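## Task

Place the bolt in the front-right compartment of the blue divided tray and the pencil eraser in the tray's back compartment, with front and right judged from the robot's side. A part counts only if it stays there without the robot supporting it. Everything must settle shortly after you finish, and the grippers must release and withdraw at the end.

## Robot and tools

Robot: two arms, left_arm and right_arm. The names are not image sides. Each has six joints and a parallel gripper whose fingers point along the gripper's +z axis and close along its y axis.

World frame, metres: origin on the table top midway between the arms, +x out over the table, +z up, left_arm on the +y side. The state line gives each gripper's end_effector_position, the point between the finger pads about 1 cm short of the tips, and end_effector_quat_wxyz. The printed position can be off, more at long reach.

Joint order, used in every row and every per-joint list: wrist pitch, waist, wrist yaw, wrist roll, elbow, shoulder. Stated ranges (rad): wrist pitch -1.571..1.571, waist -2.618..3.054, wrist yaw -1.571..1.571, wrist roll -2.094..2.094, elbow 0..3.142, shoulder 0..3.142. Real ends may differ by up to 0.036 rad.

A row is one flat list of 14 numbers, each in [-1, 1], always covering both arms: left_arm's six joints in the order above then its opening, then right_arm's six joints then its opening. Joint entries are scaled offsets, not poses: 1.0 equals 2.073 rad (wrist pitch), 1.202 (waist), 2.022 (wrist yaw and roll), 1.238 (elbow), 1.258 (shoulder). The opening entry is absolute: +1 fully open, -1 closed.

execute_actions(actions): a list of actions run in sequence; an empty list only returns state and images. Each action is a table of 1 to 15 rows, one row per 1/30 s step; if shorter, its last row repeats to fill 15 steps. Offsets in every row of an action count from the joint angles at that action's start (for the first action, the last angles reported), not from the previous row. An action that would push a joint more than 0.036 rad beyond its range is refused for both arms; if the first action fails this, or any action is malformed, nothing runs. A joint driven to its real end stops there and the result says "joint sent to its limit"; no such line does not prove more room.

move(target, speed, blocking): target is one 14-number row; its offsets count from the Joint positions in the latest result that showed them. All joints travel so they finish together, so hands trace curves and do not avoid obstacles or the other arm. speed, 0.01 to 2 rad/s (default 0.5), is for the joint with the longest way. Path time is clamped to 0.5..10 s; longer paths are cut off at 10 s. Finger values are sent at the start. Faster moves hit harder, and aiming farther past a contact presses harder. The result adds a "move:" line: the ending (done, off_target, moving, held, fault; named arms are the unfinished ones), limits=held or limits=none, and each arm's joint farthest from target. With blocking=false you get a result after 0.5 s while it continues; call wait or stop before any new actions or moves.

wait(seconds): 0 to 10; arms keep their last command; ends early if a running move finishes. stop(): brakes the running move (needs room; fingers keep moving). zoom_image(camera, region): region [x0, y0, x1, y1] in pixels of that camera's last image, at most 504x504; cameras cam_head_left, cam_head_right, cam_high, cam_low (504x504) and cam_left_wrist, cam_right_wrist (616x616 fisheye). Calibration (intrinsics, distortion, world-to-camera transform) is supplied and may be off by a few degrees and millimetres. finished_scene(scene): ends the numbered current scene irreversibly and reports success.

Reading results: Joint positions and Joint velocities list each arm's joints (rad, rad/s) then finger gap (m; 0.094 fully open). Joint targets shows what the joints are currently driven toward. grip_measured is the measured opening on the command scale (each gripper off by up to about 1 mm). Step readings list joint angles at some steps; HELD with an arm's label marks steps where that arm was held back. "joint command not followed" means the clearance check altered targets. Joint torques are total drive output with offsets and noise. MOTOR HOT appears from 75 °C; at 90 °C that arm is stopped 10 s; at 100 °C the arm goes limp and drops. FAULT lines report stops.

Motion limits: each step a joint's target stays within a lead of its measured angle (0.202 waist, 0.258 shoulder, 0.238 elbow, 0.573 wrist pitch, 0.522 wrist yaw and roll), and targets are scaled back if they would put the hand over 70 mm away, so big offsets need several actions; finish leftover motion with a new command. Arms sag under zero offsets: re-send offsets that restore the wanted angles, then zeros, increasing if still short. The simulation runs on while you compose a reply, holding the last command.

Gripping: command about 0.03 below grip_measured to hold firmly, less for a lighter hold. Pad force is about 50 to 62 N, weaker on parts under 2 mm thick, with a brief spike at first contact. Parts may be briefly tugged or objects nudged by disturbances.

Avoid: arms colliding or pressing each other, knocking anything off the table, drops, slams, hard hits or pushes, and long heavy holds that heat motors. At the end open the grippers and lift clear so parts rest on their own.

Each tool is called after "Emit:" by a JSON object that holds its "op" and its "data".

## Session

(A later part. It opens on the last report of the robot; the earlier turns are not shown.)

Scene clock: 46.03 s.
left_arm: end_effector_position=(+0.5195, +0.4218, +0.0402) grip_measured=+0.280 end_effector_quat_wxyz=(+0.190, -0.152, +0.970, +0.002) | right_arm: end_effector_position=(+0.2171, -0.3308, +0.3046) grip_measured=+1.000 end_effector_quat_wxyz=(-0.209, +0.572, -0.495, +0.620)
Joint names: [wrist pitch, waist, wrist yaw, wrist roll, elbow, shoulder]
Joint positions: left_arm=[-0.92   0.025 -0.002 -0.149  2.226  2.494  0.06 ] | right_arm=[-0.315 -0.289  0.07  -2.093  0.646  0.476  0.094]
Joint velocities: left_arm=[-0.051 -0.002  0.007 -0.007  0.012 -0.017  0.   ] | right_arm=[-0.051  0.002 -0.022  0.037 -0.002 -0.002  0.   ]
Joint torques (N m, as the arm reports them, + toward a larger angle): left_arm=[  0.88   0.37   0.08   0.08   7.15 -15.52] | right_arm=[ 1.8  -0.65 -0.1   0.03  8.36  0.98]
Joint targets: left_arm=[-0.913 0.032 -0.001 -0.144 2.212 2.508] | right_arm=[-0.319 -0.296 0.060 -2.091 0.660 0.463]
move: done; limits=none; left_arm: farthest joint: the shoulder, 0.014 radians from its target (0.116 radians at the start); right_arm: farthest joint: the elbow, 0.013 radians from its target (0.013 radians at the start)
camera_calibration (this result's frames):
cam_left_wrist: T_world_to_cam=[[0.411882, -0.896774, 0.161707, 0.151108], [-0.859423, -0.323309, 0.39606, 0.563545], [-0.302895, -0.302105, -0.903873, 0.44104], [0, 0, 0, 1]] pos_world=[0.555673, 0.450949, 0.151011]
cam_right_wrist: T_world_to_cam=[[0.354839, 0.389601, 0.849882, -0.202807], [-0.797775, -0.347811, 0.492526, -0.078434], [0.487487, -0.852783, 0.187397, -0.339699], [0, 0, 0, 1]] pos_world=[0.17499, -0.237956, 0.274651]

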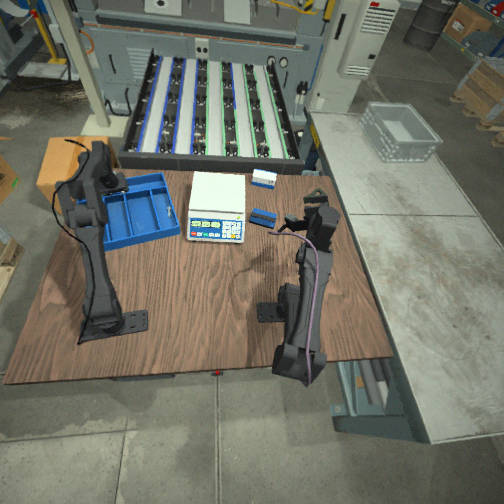

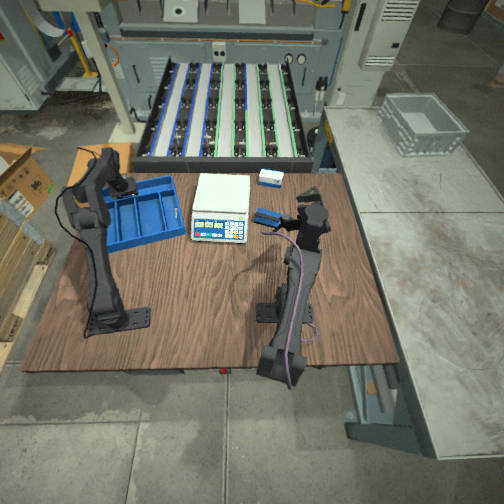

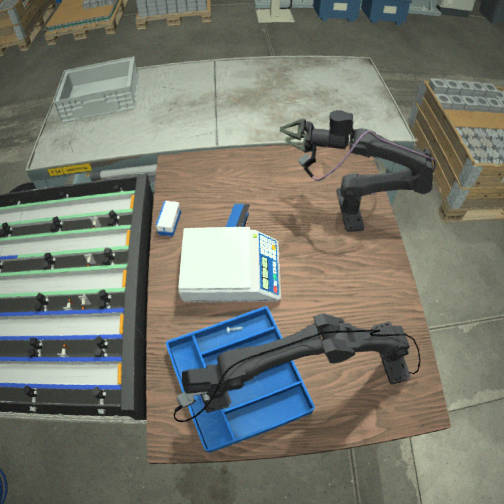

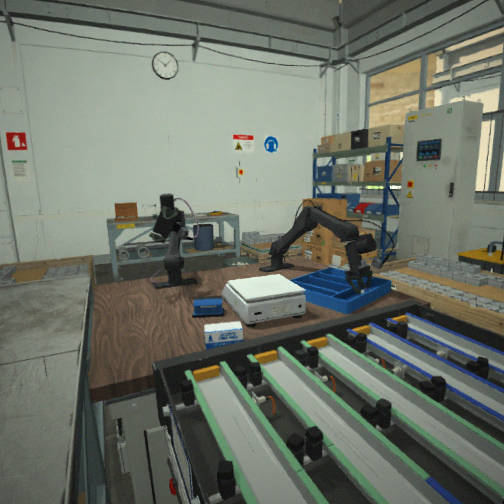

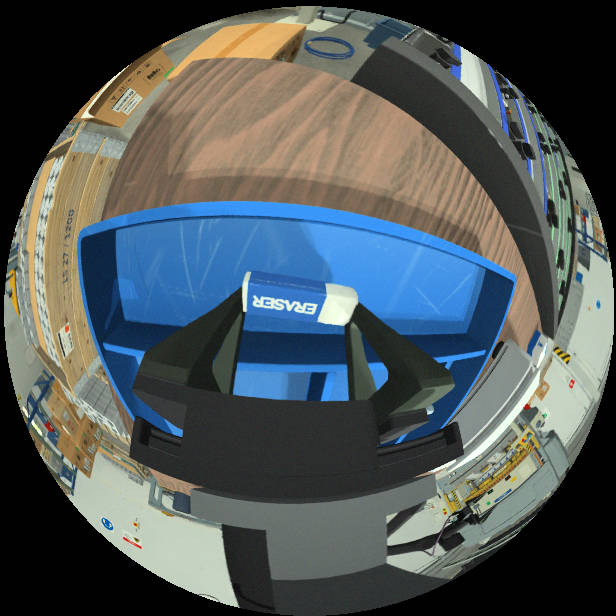

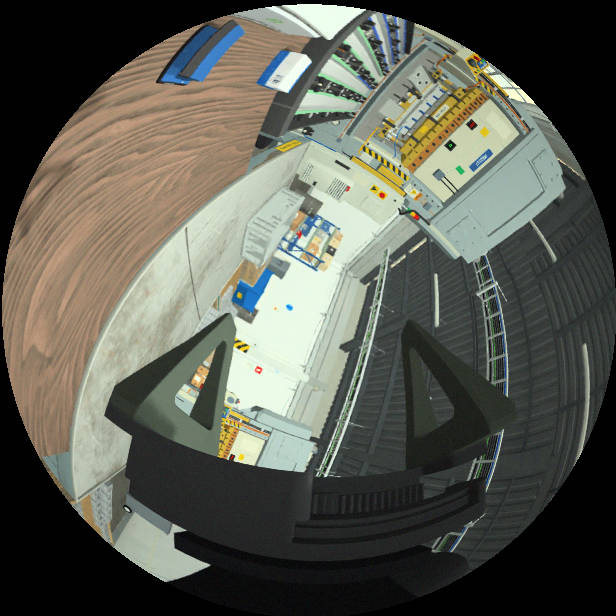

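Emit:
{"op": "execute_actions", "data": {"actions": []}}

Scene clock: 46.53 s.
left_arm: end_effector_position=(+0.5196, +0.4218, +0.0402) grip_measured=+0.280 end_effector_quat_wxyz=(+0.190, -0.152, +0.970, +0.002) | right_arm: end_effector_position=(+0.2171, -0.3308, +0.3046) grip_measured=+1.000 end_effector_quat_wxyz=(-0.209, +0.572, -0.495, +0.620)
Joint names: [wrist pitch, waist, wrist yaw, wrist roll, elbow, shoulder]
Joint positions: left_arm=[-0.92   0.025 -0.002 -0.149  2.226  2.494  0.06 ] | right_arm=[-0.315 -0.289  0.07  -2.093  0.646  0.476  0.094]
Joint velocities: left_arm=[-0.022  0.017 -0.007 -0.037 -0.012 -0.017  0.   ] | right_arm=[ 0.022 -0.022 -0.11  -0.007  0.002  0.017  0.   ]
Joint torques (N m, as the arm reports them, + toward a larger angle): left_arm=[  0.94   0.5    0.03   0.11   7.23 -15.7 ] | right_arm=[ 1.81 -0.64 -0.09  0.02  8.37  0.95]
Joint targets: left_arm=[-0.913 0.032 -0.001 -0.144 2.212 2.508] | right_arm=[-0.319 -0.296 0.060 -2.091 0.660 0.463]
camera_calibration (this result's frames):
cam_left_wrist: T_world_to_cam=[[0.411821, -0.896784, 0.161807, 0.151111], [-0.859572, -0.323333, 0.395716, 0.563712], [-0.302555, -0.302049, -0.904006, 0.440908], [0, 0, 0, 1]] pos_world=[0.555719, 0.450957, 0.151062]
cam_right_wrist: T_world_to_cam=[[0.354839, 0.389601, 0.849882, -0.202807], [-0.797775, -0.347811, 0.492526, -0.078434], [0.487487, -0.852783, 0.187397, -0.339699], [0, 0, 0, 1]] pos_world=[0.17499, -0.237956, 0.274651]

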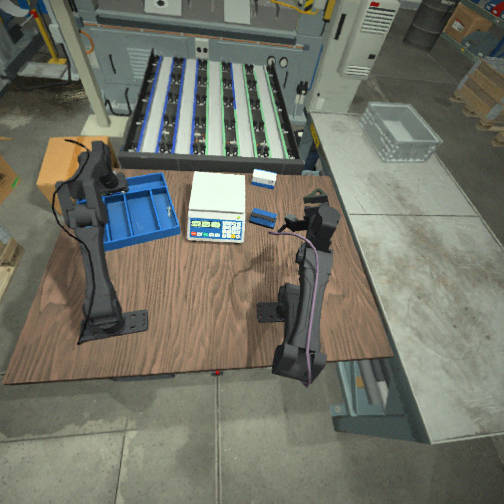

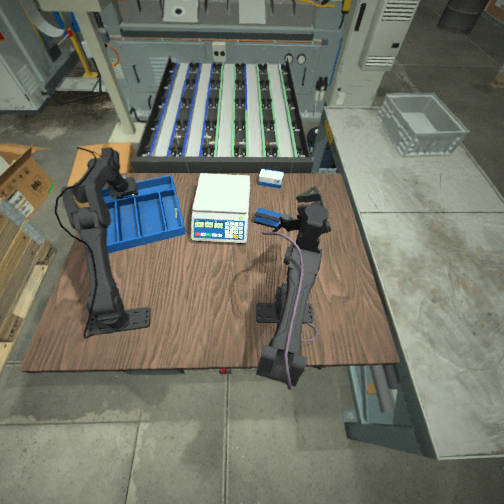

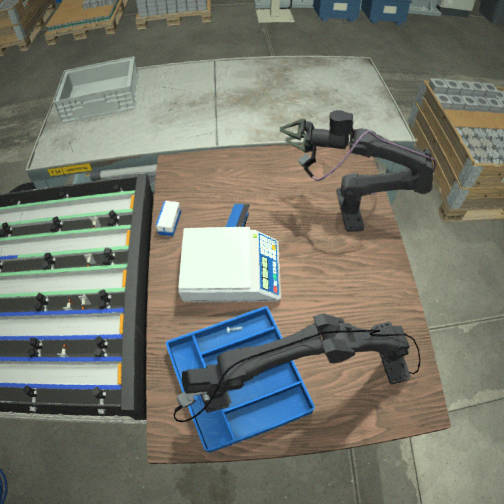

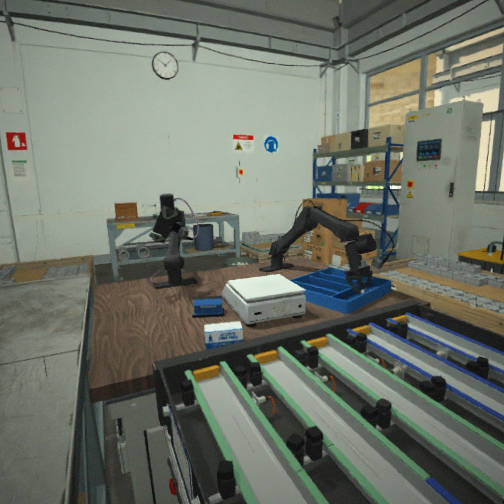

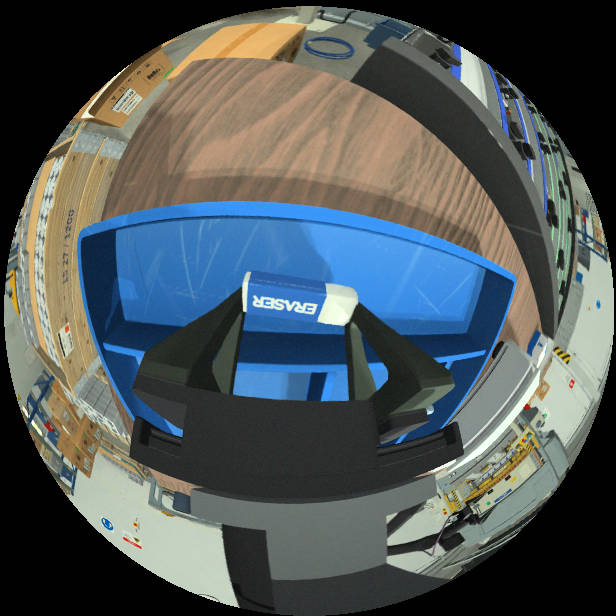

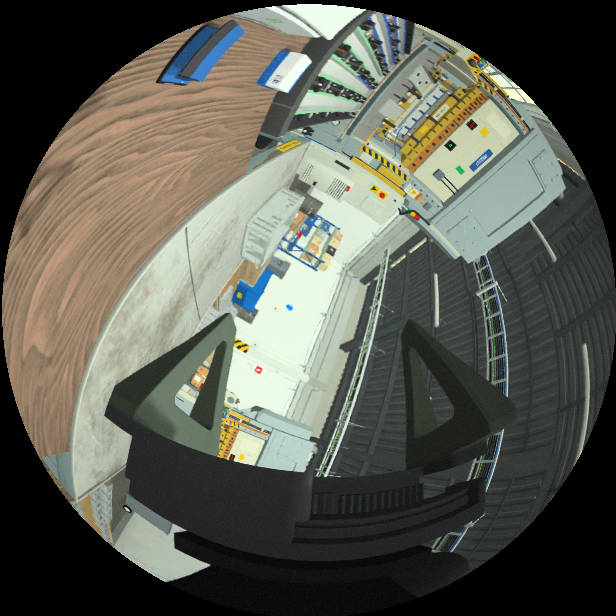

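Emit:
{"op": "move", "data": {"target": [0.017,0.006,0,0.0025,-0.019,0.021,0.23,-0.002,-0.006,-0.005,0,0.011,-0.01,1.0], "speed": 0.05}}

Scene clock: 47.93 s.
left_arm: end_effector_position=(+0.5259, +0.4228, +0.0429) grip_measured=+0.280 end_effector_quat_wxyz=(+0.204, -0.152, +0.967, +0.002) | right_arm: end_effector_position=(+0.2170, -0.3308, +0.3044) grip_measured=+1.000 end_effector_quat_wxyz=(-0.209, +0.572, -0.494, +0.620)
Joint names: [wrist pitch, waist, wrist yaw, wrist roll, elbow, shoulder]
Joint positions: left_arm=[-0.892  0.025 -0.002 -0.149  2.226  2.494  0.06 ] | right_arm=[-0.316 -0.289  0.07  -2.094  0.646  0.476  0.094]
Joint velocities: left_arm=[ 0.007 -0.012  0.037  0.066 -0.002 -0.012 -0.   ] | right_arm=[-0.037  0.017 -0.007  0.037 -0.002 -0.012  0.   ]
Joint torques (N m, as the arm reports them, + toward a larger angle): left_arm=[  0.99   0.61   0.02   0.07   6.56 -14.42] | right_arm=[ 1.82 -0.66 -0.08  0.03  8.37  0.96]
Joint targets: left_arm=[-0.884 0.033 -0.002 -0.144 2.203 2.521] | right_arm=[-0.319 -0.296 0.060 -2.093 0.660 0.463]
move: off_target (left_arm); limits=none; left_arm: farthest joint: the shoulder, 0.026 radians from its target (0.026 radians at the start); right_arm: farthest joint: the elbow, 0.013 radians from its target (0.013 radians at the start)
camera_calibration (this result's frames):
cam_left_wrist: T_world_to_cam=[[0.407275, -0.897528, 0.169031, 0.151403], [-0.870101, -0.325055, 0.37049, 0.575753], [-0.27758, -0.297965, -0.913327, 0.43108], [0, 0, 0, 1]] pos_world=[0.55896, 0.451487, 0.154815]
cam_right_wrist: T_world_to_cam=[[0.355854, 0.390665, 0.848969, -0.202232], [-0.79706, -0.347413, 0.493963, -0.0788206], [0.487917, -0.852458, 0.187755, -0.339738], [0, 0, 0, 1]] pos_world=[0.174905, -0.237991, 0.274411]

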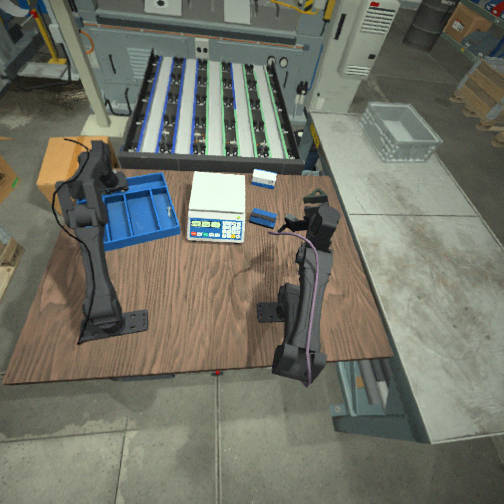

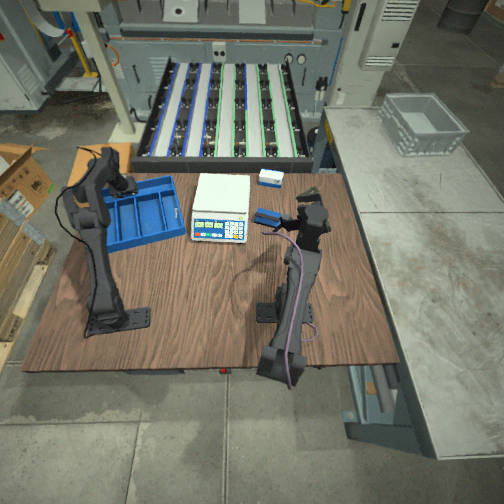

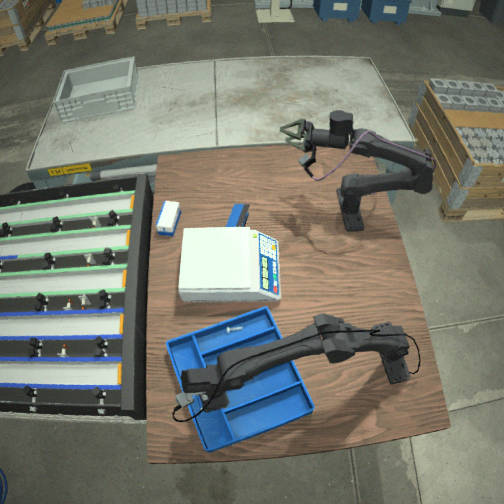

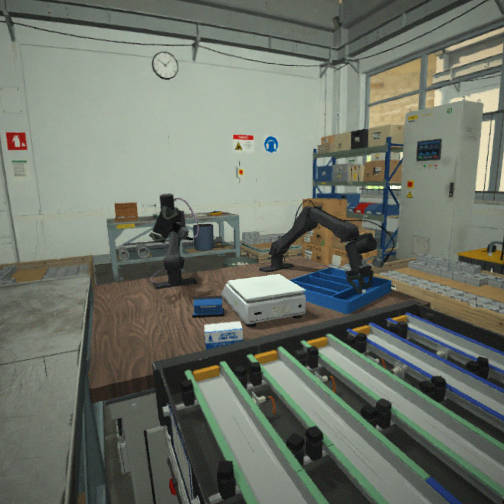

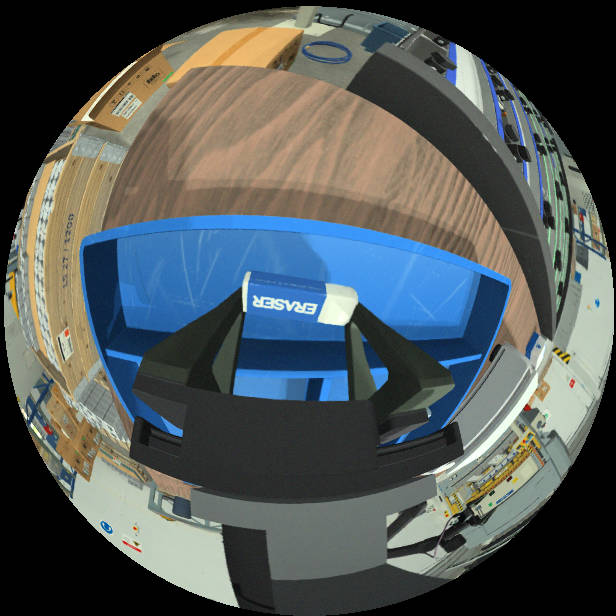

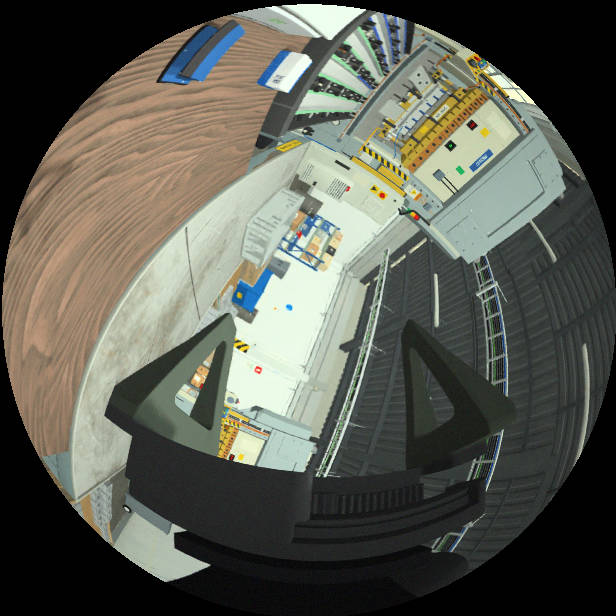

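Emit:
{"op": "move", "data": {"target": [0.005,0.006,0,0.0025,-0.026,0.036,0.23,-0.002,-0.006,-0.005,0,0.011,-0.01,1.0], "speed": 0.05}}

Scene clock: 49.40 s.
left_arm: end_effector_position=(+0.5274, +0.4231, +0.0303) grip_measured=+0.280 end_effector_quat_wxyz=(+0.201, -0.151, +0.968, +0.003) | right_arm: end_effector_position=(+0.2170, -0.3308, +0.3043) grip_measured=+1.000 end_effector_quat_wxyz=(-0.208, +0.573, -0.494, +0.620)
Joint names: [wrist pitch, waist, wrist yaw, wrist roll, elbow, shoulder]
Joint positions: left_arm=[-0.866  0.025 -0.002 -0.147  2.216  2.515  0.06 ] | right_arm=[-0.316 -0.289  0.07  -2.096  0.646  0.476  0.094]
Joint velocities: left_arm=[-0.037  0.007  0.007 -0.095 -0.037  0.022 -0.001] | right_arm=[-0.095  0.002 -0.051 -0.022  0.017 -0.002  0.   ]
Joint torques (N m, as the arm reports them, + toward a larger angle): left_arm=[  0.77   0.59  -0.01   0.09   6.56 -14.48] | right_arm=[ 1.8  -0.65 -0.1   0.01  8.38  0.96]
Joint targets: left_arm=[-0.882 0.033 -0.002 -0.144 2.194 2.540] | right_arm=[-0.320 -0.296 0.060 -2.094 0.660 0.463]
move: off_target (left_arm); limits=none; left_arm: farthest joint: the shoulder, 0.025 radians from its target (0.045 radians at the start); right_arm: farthest joint: the elbow, 0.013 radians from its target (0.013 radians at the start)
camera_calibration (this result's frames):
cam_left_wrist: T_world_to_cam=[[0.406754, -0.898217, 0.166605, 0.153823], [-0.868587, -0.32375, 0.375156, 0.580416], [-0.283033, -0.297307, -0.911867, 0.42266], [0, 0, 0, 1]] pos_world=[0.561201, 0.451736, 0.142036]
cam_right_wrist: T_world_to_cam=[[0.356559, 0.391829, 0.848136, -0.201664], [-0.796522, -0.346956, 0.49515, -0.0791102], [0.48828, -0.85211, 0.18839, -0.339868], [0, 0, 0, 1]] pos_world=[0.174843, -0.238034, 0.274238]

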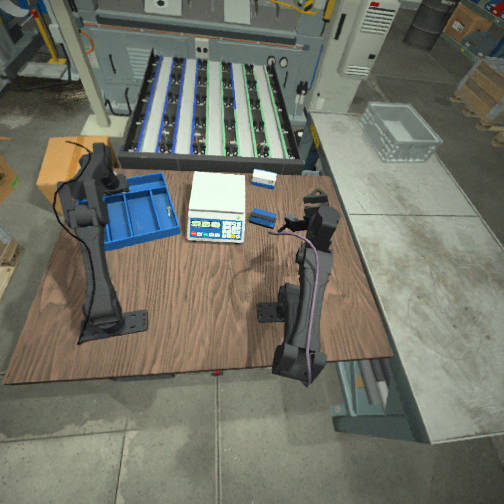

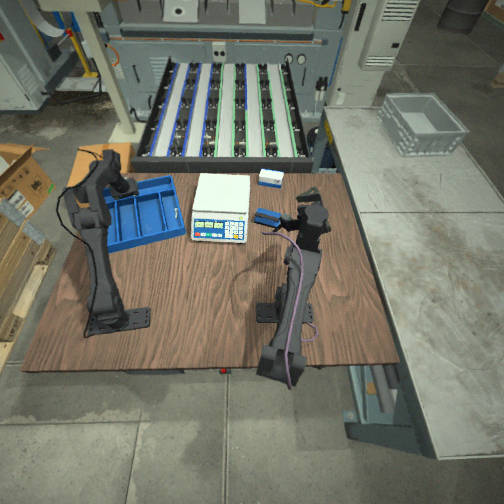

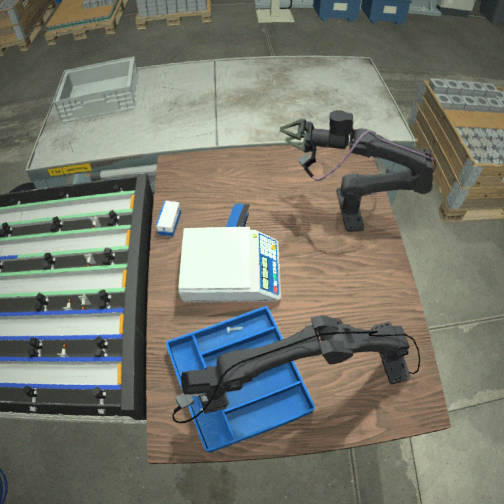

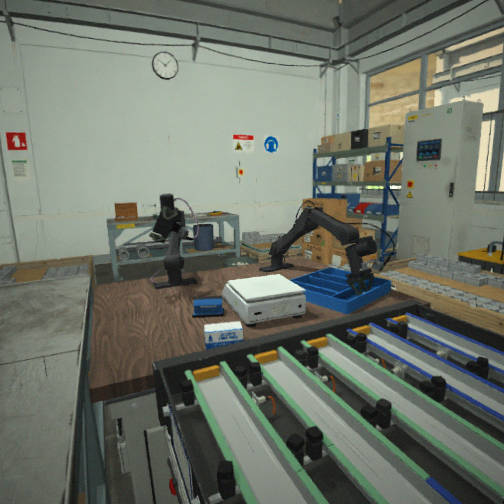

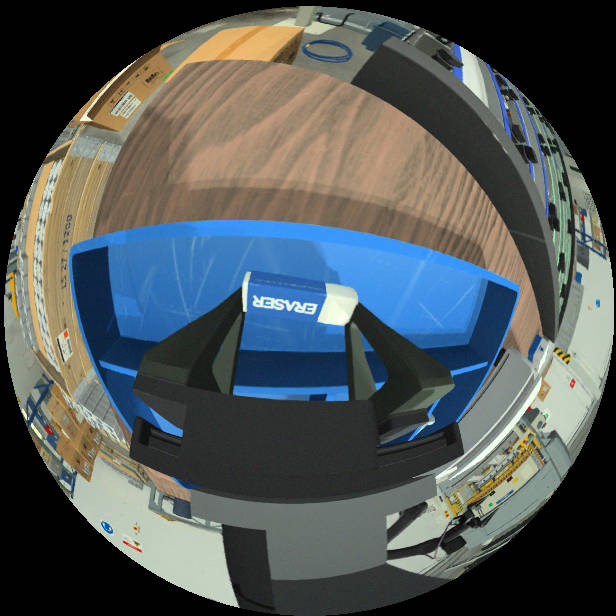

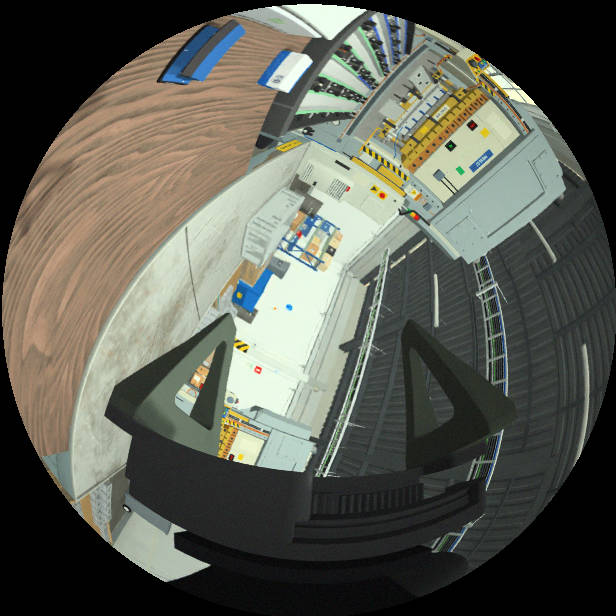

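Emit:
{"op": "execute_actions", "data": {"actions": [[[0,0.006,0,0.002,-0.01,0.012,0.33,-0.002,-0.006,-0.005,0,0.011,-0.01,1.0],[0,0.006,0,0.002,-0.01,0.012,0.38,-0.002,-0.006,-0.005,0,0.011,-0.01,1.0],[0,0.006,0,0.002,-0.01,0.012,0.45,-0.002,-0.006,-0.005,0,0.011,-0.01,1.0],[0,0.006,0,0.002,-0.01,0.012,0.55,-0.002,-0.006,-0.005,0,0.011,-0.01,1.0]]]}}

Scene clock: 50.03 s.
left_arm: end_effector_position=(+0.5281, +0.4233, +0.0306) grip_measured=+0.548 end_effector_quat_wxyz=(+0.203, -0.151, +0.968, +0.003) | right_arm: end_effector_position=(+0.2170, -0.3308, +0.3042) grip_measured=+1.000 end_effector_quat_wxyz=(-0.208, +0.573, -0.494, +0.620)
Joint names: [wrist pitch, waist, wrist yaw, wrist roll, elbow, shoulder]
Joint positions: left_arm=[-0.863  0.025 -0.002 -0.147  2.216  2.515  0.073] | right_arm=[-0.317 -0.289  0.07  -2.097  0.646  0.476  0.094]
Joint velocities: left_arm=[-0.051  0.012  0.022  0.066  0.002 -0.007 -0.001] | right_arm=[-0.007  0.007 -0.081  0.007  0.002  0.012  0.   ]
Joint torques (N m, as the arm reports them, + toward a larger angle): left_arm=[  0.87   0.57   0.08   0.07   7.51 -15.66] | right_arm=[ 1.8  -0.66 -0.1   0.03  8.35  0.98]
Joint targets: left_arm=[-0.866 0.033 -0.002 -0.143 2.203 2.530] | right_arm=[-0.320 -0.296 0.060 -2.095 0.660 0.463]
Step readings (joint positions):
0: left_arm=[-0.866 0.025 -0.002 -0.147 2.216 2.515] | right_arm=[-0.316 -0.289 0.070 -2.096 0.646 0.476]
1: left_arm=[-0.865 0.025 -0.002 -0.147 2.216 2.515] | right_arm=[-0.316 -0.289 0.070 -2.096 0.646 0.476]
2: left_arm=[-0.864 0.025 -0.002 -0.147 2.216 2.515] | right_arm=[-0.316 -0.289 0.070 -2.096 0.646 0.476]
4: left_arm=[-0.863 0.025 -0.002 -0.147 2.216 2.515] | right_arm=[-0.316 -0.289 0.070 -2.096 0.646 0.476]
8: left_arm=[-0.863 0.025 -0.002 -0.147 2.216 2.515] | right_arm=[-0.317 -0.289 0.070 -2.097 0.646 0.476]
15: Joint positions above
camera_calibration (this result's frames):
cam_left_wrist: T_world_to_cam=[[0.406251, -0.8983, 0.167387, 0.15387], [-0.869713, -0.323935, 0.372378, 0.581694], [-0.280285, -0.296858, -0.912861, 0.421551], [0, 0, 0, 1]] pos_world=[0.561552, 0.451793, 0.142451]
cam_right_wrist: T_world_to_cam=[[0.357165, 0.392676, 0.84749, -0.201236], [-0.796073, -0.346627, 0.496102, -0.079351], [0.488571, -0.851854, 0.188796, -0.339942], [0, 0, 0, 1]] pos_world=[0.174791, -0.238065, 0.274091]

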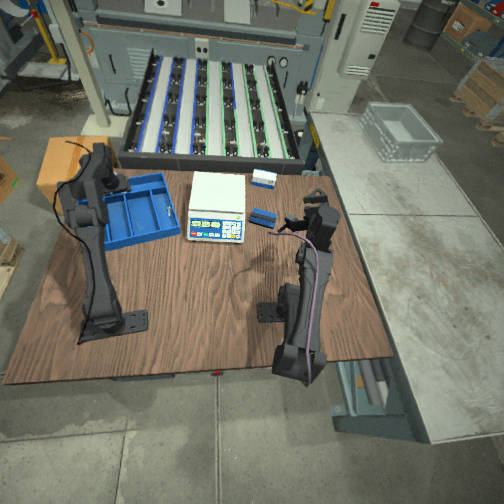

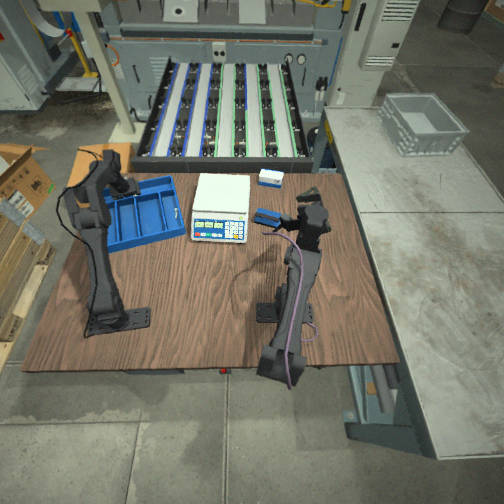

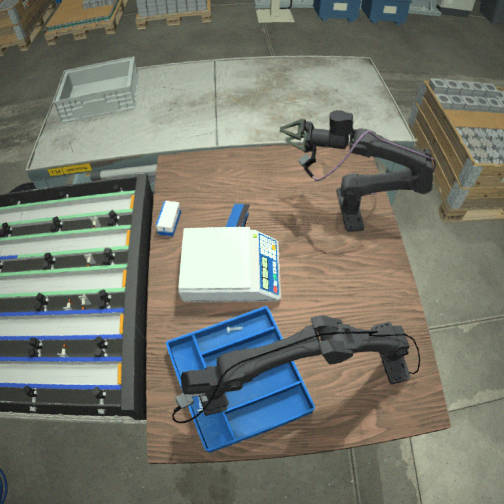

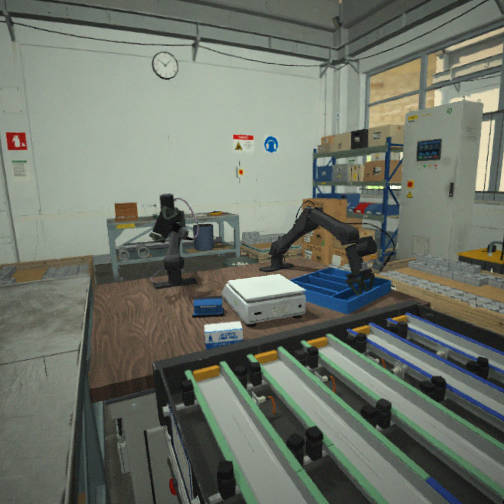

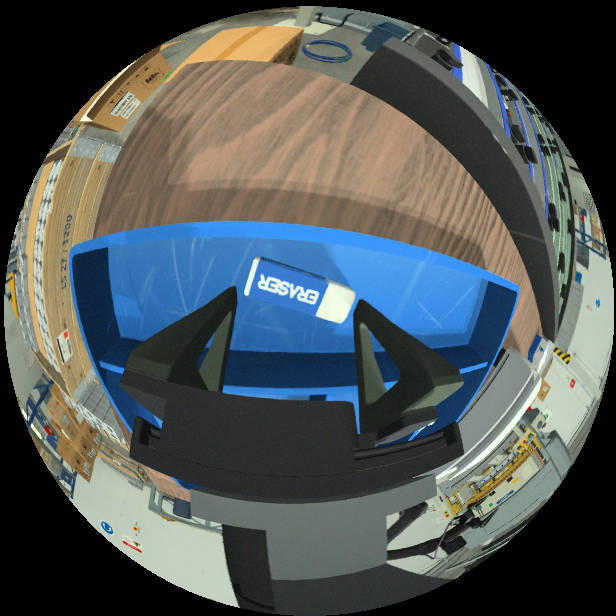

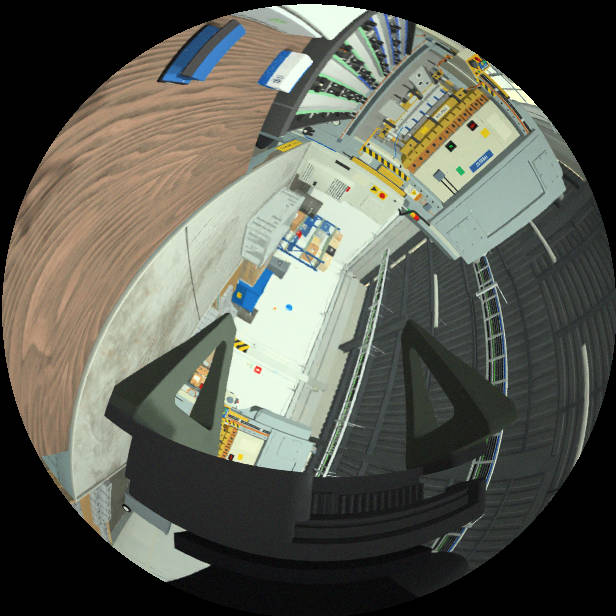

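Emit:
{"op": "move", "data": {"target": [0,0.006,0,0,-0.24,-0.6,0.6,-0.002,-0.006,-0.005,0,0.011,-0.01,1.0], "speed": 0.6}}

Scene clock: 52.07 s.
left_arm: end_effector_position=(+0.4400, +0.4088, +0.3204) grip_measured=+0.598 end_effector_quat_wxyz=(+0.429, -0.140, +0.893, +0.004) | right_arm: end_effector_position=(+0.2170, -0.3308, +0.3041) grip_measured=+1.000 end_effector_quat_wxyz=(-0.207, +0.574, -0.493, +0.620)
Joint names: [wrist pitch, waist, wrist yaw, wrist roll, elbow, shoulder]
Joint positions: left_arm=[-0.852  0.025 -0.002 -0.147  1.932  1.765  0.075] | right_arm=[-0.317 -0.289  0.07  -2.098  0.646  0.476  0.094]
Joint velocities: left_arm=[ 0.051  0.007 -0.081  0.007  0.017 -0.002 -0.   ] | right_arm=[ 0.037 -0.007 -0.022 -0.081 -0.022  0.002  0.   ]
Joint torques (N m, as the arm reports them, + toward a larger angle): left_arm=[  1.44   0.54   0.08   0.01   7.39 -10.83] | right_arm=[ 1.8  -0.64 -0.1   0.03  8.37  0.97]
Joint targets: left_arm=[-0.863 0.033 -0.002 -0.147 1.919 1.760] | right_arm=[-0.321 -0.296 0.060 -2.097 0.660 0.463]
move: done; limits=none; left_arm: farthest joint: the elbow, 0.013 radians from its target (0.297 radians at the start); right_arm: farthest joint: the elbow, 0.013 radians from its target (0.013 radians at the start)
camera_calibration (this result's frames):
cam_left_wrist: T_world_to_cam=[[0.302053, -0.91534, 0.266303, 0.149316], [-0.938073, -0.335114, -0.0878505, 0.574592], [0.169655, -0.223276, -0.959878, 0.444194], [0, 0, 0, 1]] pos_world=[0.418548, 0.428407, 0.437087]
cam_right_wrist: T_world_to_cam=[[0.357868, 0.393839, 0.846653, -0.200668], [-0.795533, -0.346168, 0.497287, -0.0796393], [0.488935, -0.851504, 0.189429, -0.34007], [0, 0, 0, 1]] pos_world=[0.174729, -0.238109, 0.273919]

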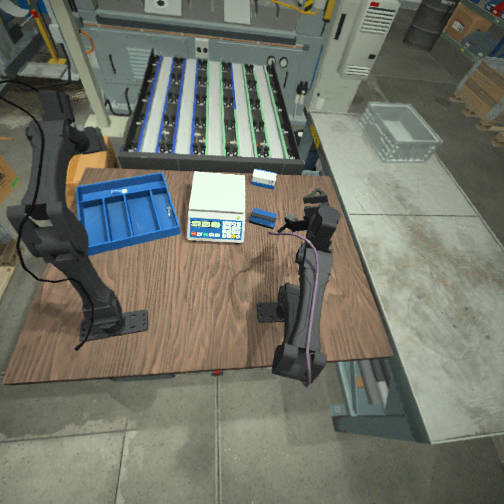

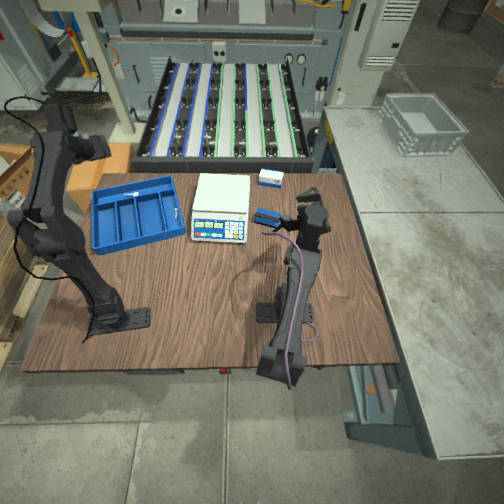

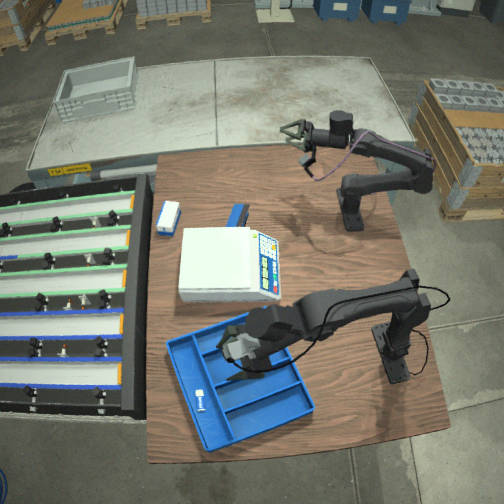

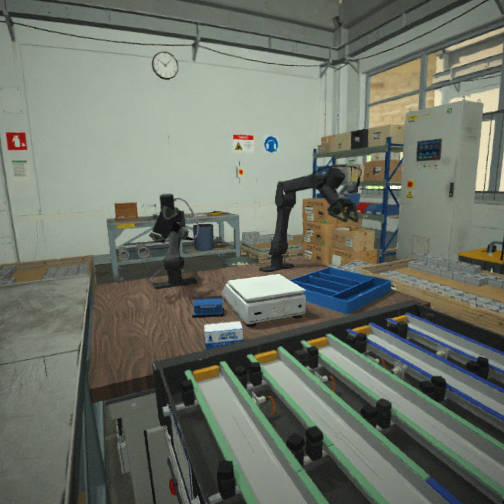

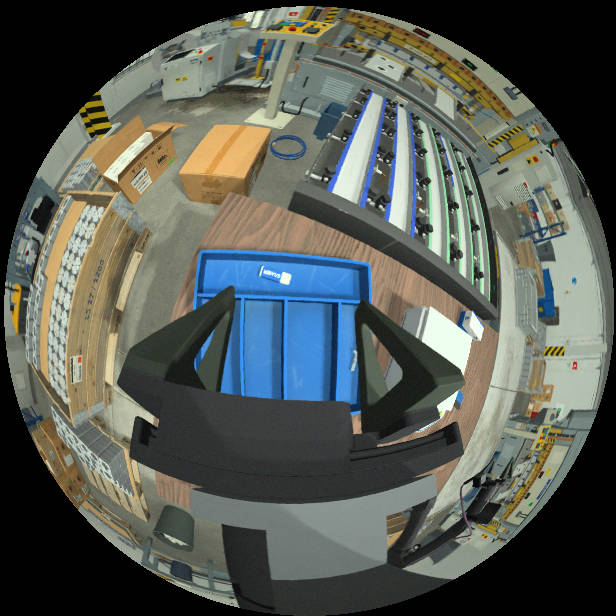

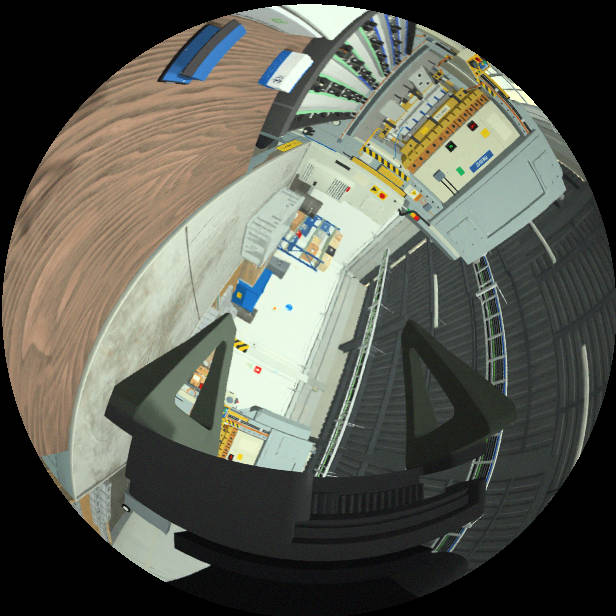

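Emit:
{"op": "finished_scene", "data": {"scene": 1}}

The scene is finished: the task was done.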